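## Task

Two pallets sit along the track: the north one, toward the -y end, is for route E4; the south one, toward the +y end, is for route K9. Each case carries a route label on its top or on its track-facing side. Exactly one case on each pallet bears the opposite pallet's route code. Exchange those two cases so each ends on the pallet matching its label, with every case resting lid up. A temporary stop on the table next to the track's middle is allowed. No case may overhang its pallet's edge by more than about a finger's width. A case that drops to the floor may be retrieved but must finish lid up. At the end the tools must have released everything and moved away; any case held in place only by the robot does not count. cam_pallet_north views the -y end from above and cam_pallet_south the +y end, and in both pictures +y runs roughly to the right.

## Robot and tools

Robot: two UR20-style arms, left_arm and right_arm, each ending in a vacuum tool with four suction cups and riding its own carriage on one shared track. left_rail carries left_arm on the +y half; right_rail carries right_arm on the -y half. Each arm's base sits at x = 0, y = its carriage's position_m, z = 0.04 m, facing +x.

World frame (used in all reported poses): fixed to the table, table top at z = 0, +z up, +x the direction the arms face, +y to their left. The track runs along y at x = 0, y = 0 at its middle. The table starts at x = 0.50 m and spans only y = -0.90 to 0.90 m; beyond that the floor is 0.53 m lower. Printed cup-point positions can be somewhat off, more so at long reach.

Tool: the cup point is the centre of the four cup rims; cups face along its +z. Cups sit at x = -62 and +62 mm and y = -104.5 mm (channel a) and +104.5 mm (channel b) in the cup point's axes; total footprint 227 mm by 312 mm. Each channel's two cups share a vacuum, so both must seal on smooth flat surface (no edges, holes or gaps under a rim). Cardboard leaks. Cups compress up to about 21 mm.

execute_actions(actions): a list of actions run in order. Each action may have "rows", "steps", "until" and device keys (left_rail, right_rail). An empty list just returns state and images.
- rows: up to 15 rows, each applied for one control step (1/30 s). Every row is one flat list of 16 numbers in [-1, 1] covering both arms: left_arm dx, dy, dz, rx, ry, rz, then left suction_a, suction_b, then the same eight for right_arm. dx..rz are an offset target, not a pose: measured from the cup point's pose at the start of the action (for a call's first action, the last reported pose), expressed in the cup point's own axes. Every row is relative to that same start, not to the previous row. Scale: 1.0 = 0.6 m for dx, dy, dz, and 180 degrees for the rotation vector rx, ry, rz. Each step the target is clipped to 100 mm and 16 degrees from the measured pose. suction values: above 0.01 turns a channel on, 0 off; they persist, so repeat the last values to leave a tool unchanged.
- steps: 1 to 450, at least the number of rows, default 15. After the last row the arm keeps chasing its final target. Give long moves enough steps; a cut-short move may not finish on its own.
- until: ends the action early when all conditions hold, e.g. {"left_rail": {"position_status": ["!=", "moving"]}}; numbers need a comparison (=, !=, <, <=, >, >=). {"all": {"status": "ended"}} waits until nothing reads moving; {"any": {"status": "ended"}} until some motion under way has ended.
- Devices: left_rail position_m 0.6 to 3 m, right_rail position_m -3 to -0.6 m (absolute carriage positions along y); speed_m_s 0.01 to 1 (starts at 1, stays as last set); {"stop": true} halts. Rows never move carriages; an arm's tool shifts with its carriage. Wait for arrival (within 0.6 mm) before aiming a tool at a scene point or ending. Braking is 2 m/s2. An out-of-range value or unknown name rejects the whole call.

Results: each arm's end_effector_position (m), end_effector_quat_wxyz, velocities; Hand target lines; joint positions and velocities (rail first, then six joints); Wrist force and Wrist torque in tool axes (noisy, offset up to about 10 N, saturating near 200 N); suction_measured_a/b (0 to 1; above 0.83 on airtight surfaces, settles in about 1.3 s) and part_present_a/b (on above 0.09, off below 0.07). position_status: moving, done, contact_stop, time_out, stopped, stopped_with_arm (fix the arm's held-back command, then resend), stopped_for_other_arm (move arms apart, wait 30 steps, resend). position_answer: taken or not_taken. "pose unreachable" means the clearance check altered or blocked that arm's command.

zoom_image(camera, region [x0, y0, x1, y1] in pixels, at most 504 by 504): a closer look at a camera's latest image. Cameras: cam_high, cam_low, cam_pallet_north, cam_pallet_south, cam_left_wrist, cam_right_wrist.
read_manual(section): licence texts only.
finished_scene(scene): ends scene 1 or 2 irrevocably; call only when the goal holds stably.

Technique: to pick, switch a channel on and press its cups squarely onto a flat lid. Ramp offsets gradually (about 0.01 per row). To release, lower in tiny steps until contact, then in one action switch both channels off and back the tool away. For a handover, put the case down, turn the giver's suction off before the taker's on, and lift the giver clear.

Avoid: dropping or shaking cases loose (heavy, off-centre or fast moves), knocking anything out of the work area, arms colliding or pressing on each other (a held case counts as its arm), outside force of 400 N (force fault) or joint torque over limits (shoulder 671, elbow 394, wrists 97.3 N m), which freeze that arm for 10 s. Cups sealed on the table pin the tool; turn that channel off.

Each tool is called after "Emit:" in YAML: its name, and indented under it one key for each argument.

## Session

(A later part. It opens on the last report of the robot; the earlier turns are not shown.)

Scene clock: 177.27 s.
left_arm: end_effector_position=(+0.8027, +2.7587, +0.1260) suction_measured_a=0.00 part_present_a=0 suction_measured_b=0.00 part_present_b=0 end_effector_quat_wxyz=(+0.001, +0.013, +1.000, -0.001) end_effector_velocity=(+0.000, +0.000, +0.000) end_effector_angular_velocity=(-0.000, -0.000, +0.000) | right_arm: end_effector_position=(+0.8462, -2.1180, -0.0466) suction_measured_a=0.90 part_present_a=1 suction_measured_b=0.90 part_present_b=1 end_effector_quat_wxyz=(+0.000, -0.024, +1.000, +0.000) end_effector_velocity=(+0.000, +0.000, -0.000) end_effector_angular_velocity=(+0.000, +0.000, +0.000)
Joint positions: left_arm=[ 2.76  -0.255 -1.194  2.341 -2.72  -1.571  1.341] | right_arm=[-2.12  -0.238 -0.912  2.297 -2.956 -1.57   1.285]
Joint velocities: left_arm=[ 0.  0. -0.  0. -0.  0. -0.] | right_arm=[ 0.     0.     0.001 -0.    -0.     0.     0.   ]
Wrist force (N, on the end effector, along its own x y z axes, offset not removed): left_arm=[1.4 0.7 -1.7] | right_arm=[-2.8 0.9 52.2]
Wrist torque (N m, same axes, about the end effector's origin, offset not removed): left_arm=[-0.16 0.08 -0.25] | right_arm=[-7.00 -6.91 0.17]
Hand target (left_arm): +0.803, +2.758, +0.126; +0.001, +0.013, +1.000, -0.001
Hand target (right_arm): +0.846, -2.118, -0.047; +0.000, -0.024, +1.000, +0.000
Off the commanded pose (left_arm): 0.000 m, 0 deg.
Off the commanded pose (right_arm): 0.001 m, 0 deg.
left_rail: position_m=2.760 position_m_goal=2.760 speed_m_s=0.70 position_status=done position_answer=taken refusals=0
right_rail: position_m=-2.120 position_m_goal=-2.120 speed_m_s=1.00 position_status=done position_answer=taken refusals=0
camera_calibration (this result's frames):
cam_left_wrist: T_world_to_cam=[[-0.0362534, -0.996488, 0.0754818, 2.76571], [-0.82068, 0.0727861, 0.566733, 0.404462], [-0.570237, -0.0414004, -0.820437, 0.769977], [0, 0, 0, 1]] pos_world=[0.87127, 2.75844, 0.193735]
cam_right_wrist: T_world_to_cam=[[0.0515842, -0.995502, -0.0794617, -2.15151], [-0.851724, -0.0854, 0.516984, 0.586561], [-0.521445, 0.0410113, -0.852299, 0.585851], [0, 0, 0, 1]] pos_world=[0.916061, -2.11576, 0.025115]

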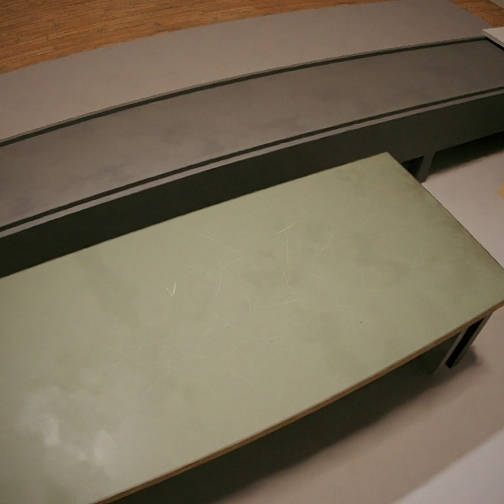

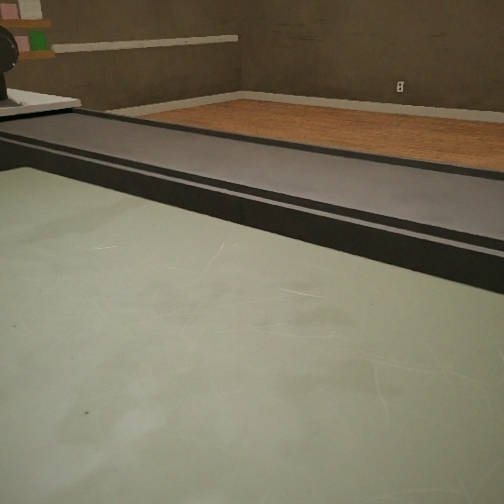

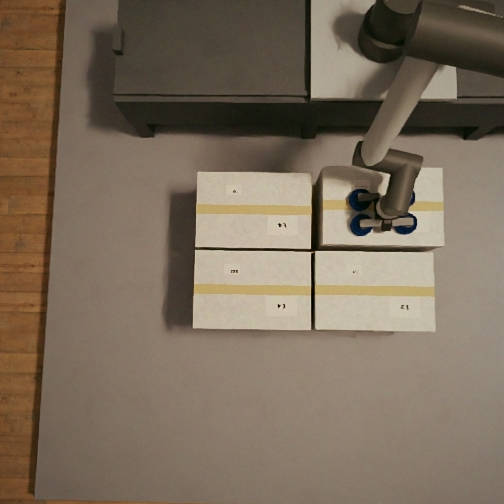

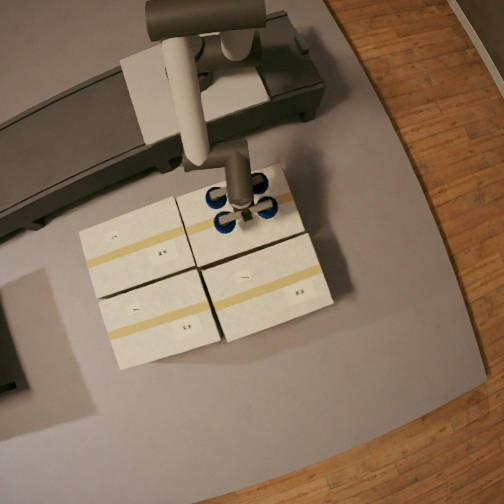

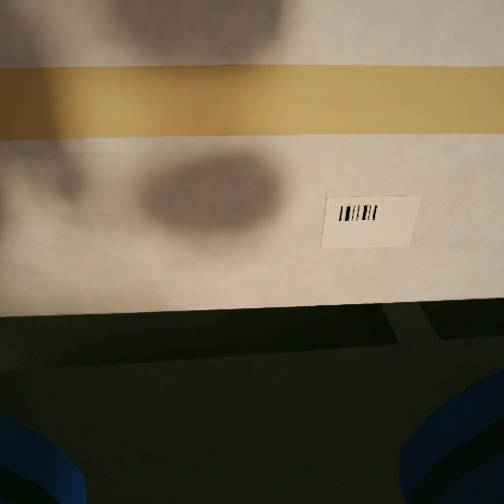

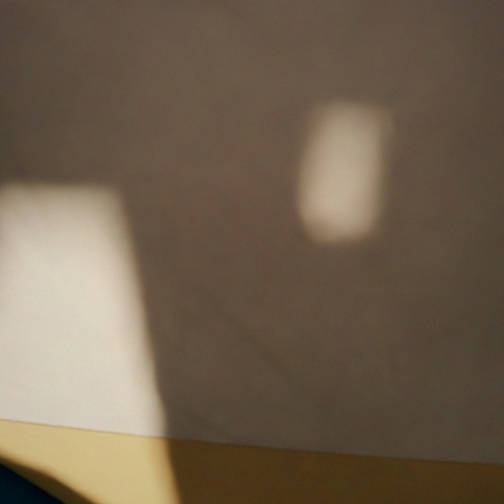

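Emit:
execute_actions:
  actions:
    - {"rows":[[0,0,0,0,0,0,0,0,-0.013,-0.058,0.05,0,0,0,1,1]],"steps":30}

Emit:
zoom_image:
  camera: "cam_pallet_north"
  region: [260, 140, 480, 340]

Scene clock: 184.30 s.
left_arm: end_effector_position=(+0.8027, +2.7587, +0.1260) suction_measured_a=0.00 part_present_a=0 suction_measured_b=0.00 part_present_b=0 end_effector_quat_wxyz=(+0.001, +0.013, +1.000, -0.001) end_effector_velocity=(+0.000, +0.000, +0.000) end_effector_angular_velocity=(-0.000, -0.000, -0.000) | right_arm: end_effector_position=(+0.8557, -2.1521, -0.0766) suction_measured_a=0.90 part_present_a=1 suction_measured_b=0.90 part_present_b=1 end_effector_quat_wxyz=(+0.000, -0.024, +1.000, +0.000) end_effector_velocity=(+0.000, -0.000, -0.000) end_effector_angular_velocity=(+0.000, -0.000, -0.000)
Joint positions: left_arm=[ 2.76  -0.255 -1.194  2.341 -2.72  -1.571  1.341] | right_arm=[-2.12  -0.275 -0.864  2.279 -2.986 -1.57   1.248]
Joint velocities: left_arm=[ 0.  0. -0.  0. -0. -0.  0.] | right_arm=[ 0. -0.  0. -0. -0.  0. -0.]
Wrist force (N, on the end effector, along its own x y z axes, offset not removed): left_arm=[3.4 -1.6 1.2] | right_arm=[-1.4 2.7 53.7]
Wrist torque (N m, same axes, about the end effector's origin, offset not removed): left_arm=[-0.80 -0.21 -0.17] | right_arm=[-6.73 -7.26 0.19]
Hand target (left_arm): +0.803, +2.758, +0.126; +0.001, +0.013, +1.000, -0.001
Hand target (right_arm): +0.856, -2.152, -0.077; +0.000, -0.024, +1.000, +0.000
Off the commanded pose (left_arm): 0.000 m, 0 deg.
Off the commanded pose (right_arm): 0.000 m, 0 deg.
left_rail: position_m=2.760 position_m_goal=2.760 speed_m_s=0.70 position_status=done position_answer=taken refusals=0
right_rail: position_m=-2.120 position_m_goal=-2.120 speed_m_s=1.00 position_status=done position_answer=taken refusals=0
camera_calibration (this result's frames):
cam_left_wrist: T_world_to_cam=[[-0.0362534, -0.996488, 0.0754819, 2.76571], [-0.82068, 0.0727862, 0.566733, 0.404462], [-0.570237, -0.0414005, -0.820436, 0.769978], [0, 0, 0, 1]] pos_world=[0.87127, 2.75844, 0.193734]
cam_right_wrist: T_world_to_cam=[[0.0515971, -0.995497, -0.0795237, -2.18836], [-0.851756, -0.0854406, 0.516924, 0.607176], [-0.521391, 0.041063, -0.852329, 0.566763], [0, 0, 0, 1]] pos_world=[0.925584, -2.1499, -0.00482249]

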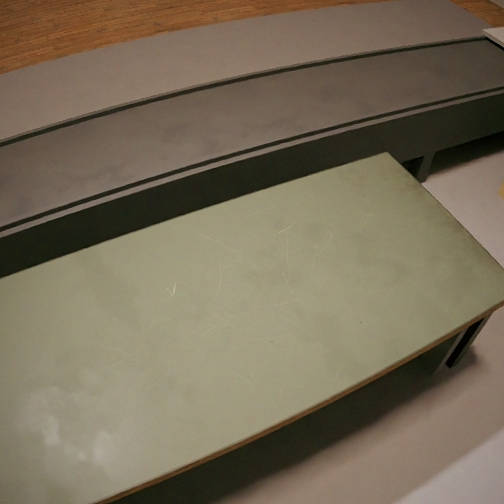

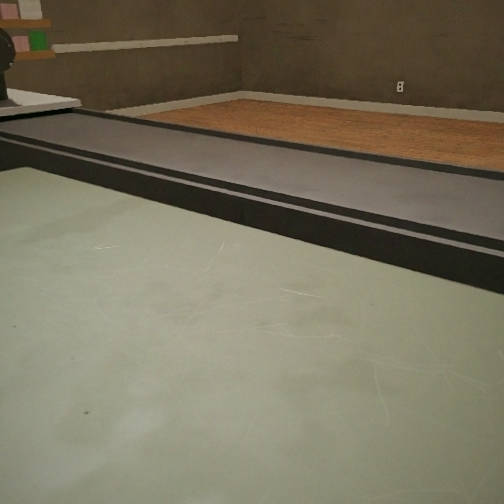

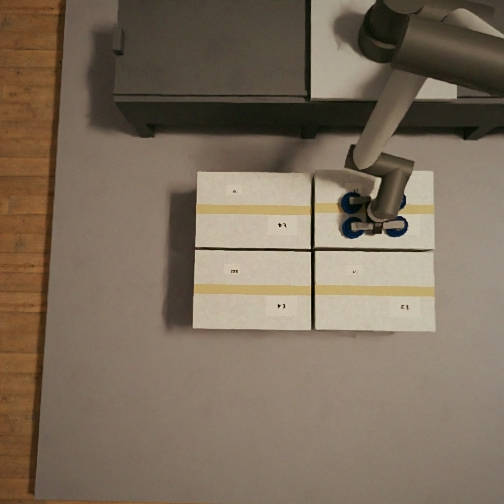

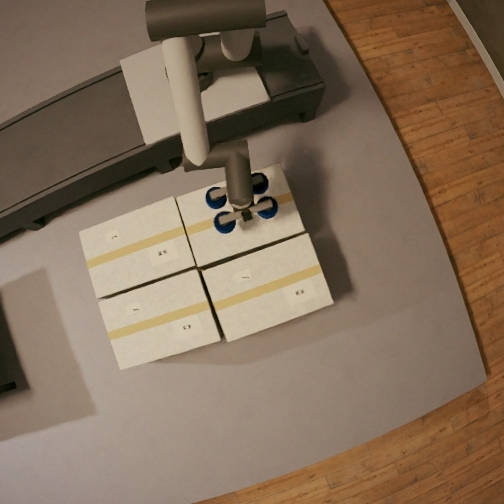

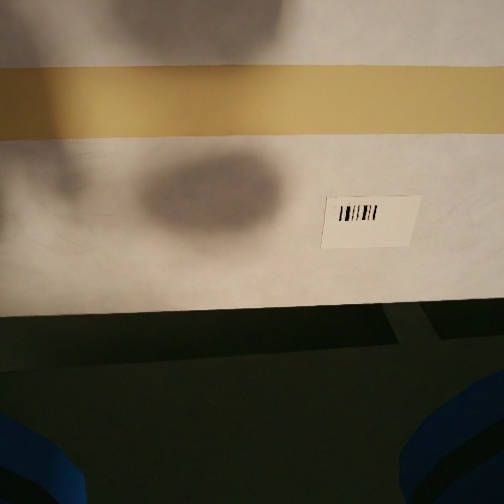

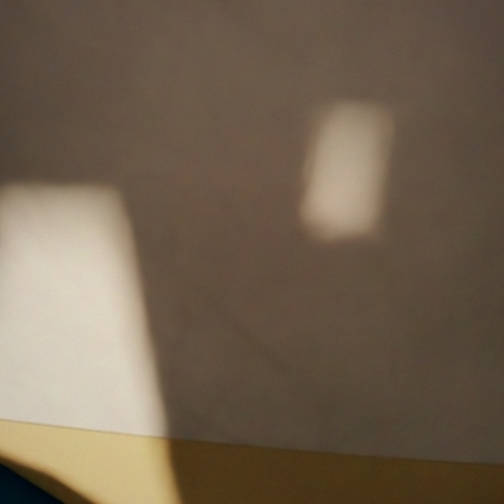

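Region (260, 140, 480, 340) of cam_pallet_north's 504x504 image, scaled by 2.291, with more detail than that image has; it fills the top 458 rows of this view, and the rest is white.

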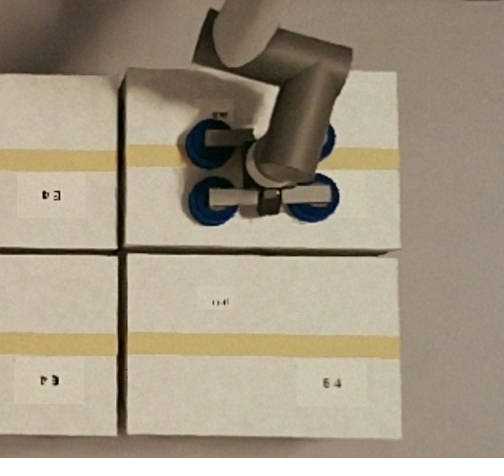

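Well aligned.

Emit:
execute_actions:
  actions:
    - {"rows":[[0,0,0,0,0,0,0,0,0,0,0.03,0,0,0,1,1],[0,0,0,0,0,0,0,0,0,0,0.06,0,0,0,1,1]],"steps":25}
    - {"rows":[[0,0,0,0,0,0,0,0,0,0,-0.5,0,0,0,0,0]],"steps":40}

Scene clock: 189.57 s.
left_arm: end_effector_position=(+0.8027, +2.7587, +0.1260) suction_measured_a=0.00 part_present_a=0 suction_measured_b=0.00 part_present_b=0 end_effector_quat_wxyz=(+0.001, +0.013, +1.000, -0.001) end_effector_velocity=(+0.000, +0.000, +0.000) end_effector_angular_velocity=(+0.000, -0.000, +0.000) | right_arm: end_effector_position=(+0.8554, -2.1521, +0.1873) suction_measured_a=0.00 part_present_a=0 suction_measured_b=0.00 part_present_b=0 end_effector_quat_wxyz=(+0.000, -0.024, +1.000, +0.000) end_effector_velocity=(-0.000, -0.000, +0.001) end_effector_angular_velocity=(-0.000, +0.000, -0.000)
Joint positions: left_arm=[ 2.76  -0.255 -1.194  2.341 -2.72  -1.571  1.341] | right_arm=[-2.12  -0.275 -1.237  2.243 -2.576 -1.57   1.248]
Joint velocities: left_arm=[ 0. -0. -0.  0.  0.  0. -0.] | right_arm=[ 0.    -0.    -0.002 -0.001  0.003 -0.    -0.   ]
Wrist force (N, on the end effector, along its own x y z axes, offset not removed): left_arm=[0.6 -0.6 0.1] | right_arm=[-1.1 -1.9 -1.0]
Wrist torque (N m, same axes, about the end effector's origin, offset not removed): left_arm=[-0.19 0.28 -0.02] | right_arm=[-0.27 0.33 0.16]
Hand target (left_arm): +0.803, +2.758, +0.126; +0.001, +0.013, +1.000, -0.001
Hand target (right_arm): +0.855, -2.152, +0.187; +0.000, -0.024, +1.000, +0.000
Off the commanded pose (left_arm): 0.000 m, 0 deg.
Off the commanded pose (right_arm): 0.001 m, 0 deg.
left_rail: position_m=2.760 position_m_goal=2.760 speed_m_s=0.70 position_status=done position_answer=taken refusals=0
right_rail: position_m=-2.120 position_m_goal=-2.120 speed_m_s=1.00 position_status=done position_answer=taken refusals=0
camera_calibration (this result's frames):
cam_left_wrist: T_world_to_cam=[[-0.0362534, -0.996488, 0.0754821, 2.76571], [-0.82068, 0.0727862, 0.566733, 0.404462], [-0.570237, -0.0414007, -0.820437, 0.769978], [0, 0, 0, 1]] pos_world=[0.87127, 2.75844, 0.193735]
cam_right_wrist: T_world_to_cam=[[0.0516247, -0.995493, -0.0795502, -2.16734], [-0.851775, -0.0854763, 0.516887, 0.470485], [-0.521358, 0.0410747, -0.852349, 0.791491], [0, 0, 0, 1]] pos_world=[0.925285, -2.14986, 0.259028]

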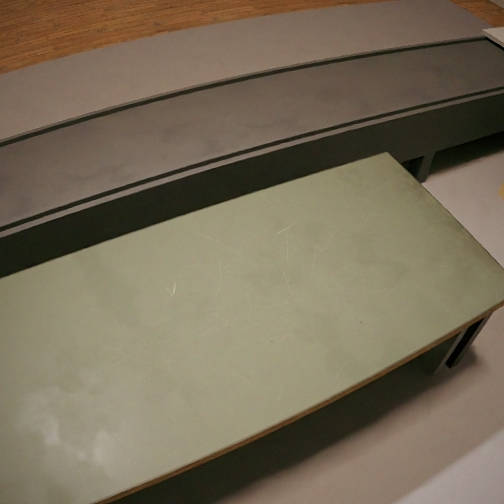

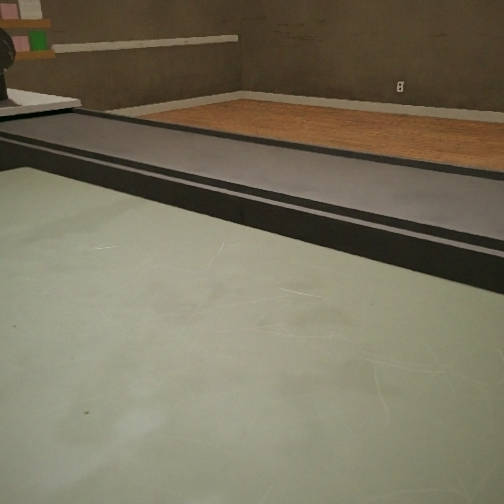

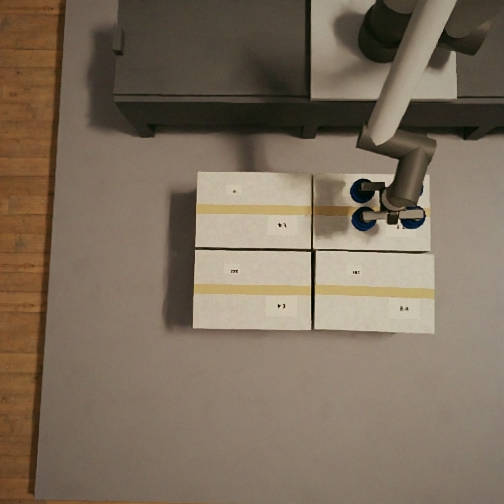

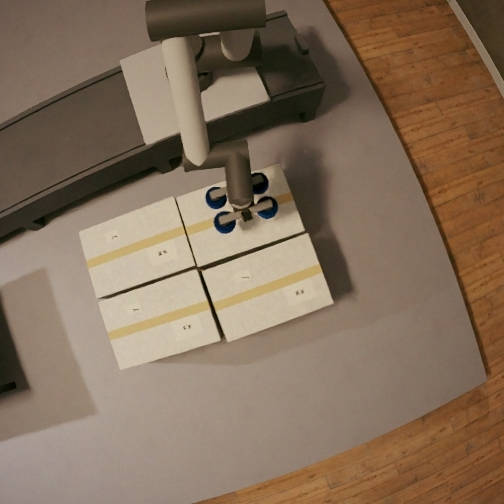

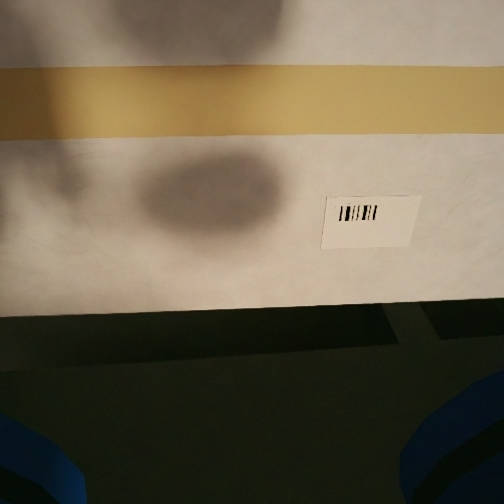

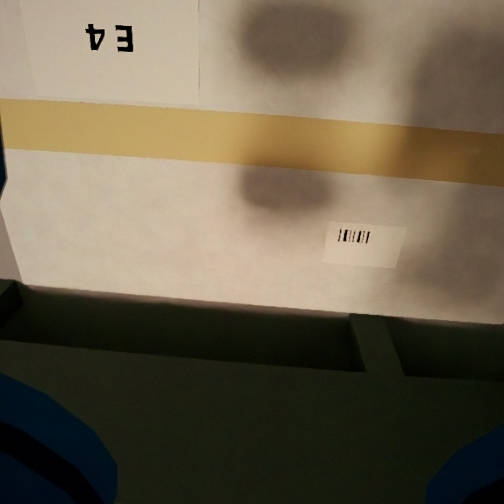

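Emit:
finished_scene:
  scene: 1

The scene is finished: the task was done.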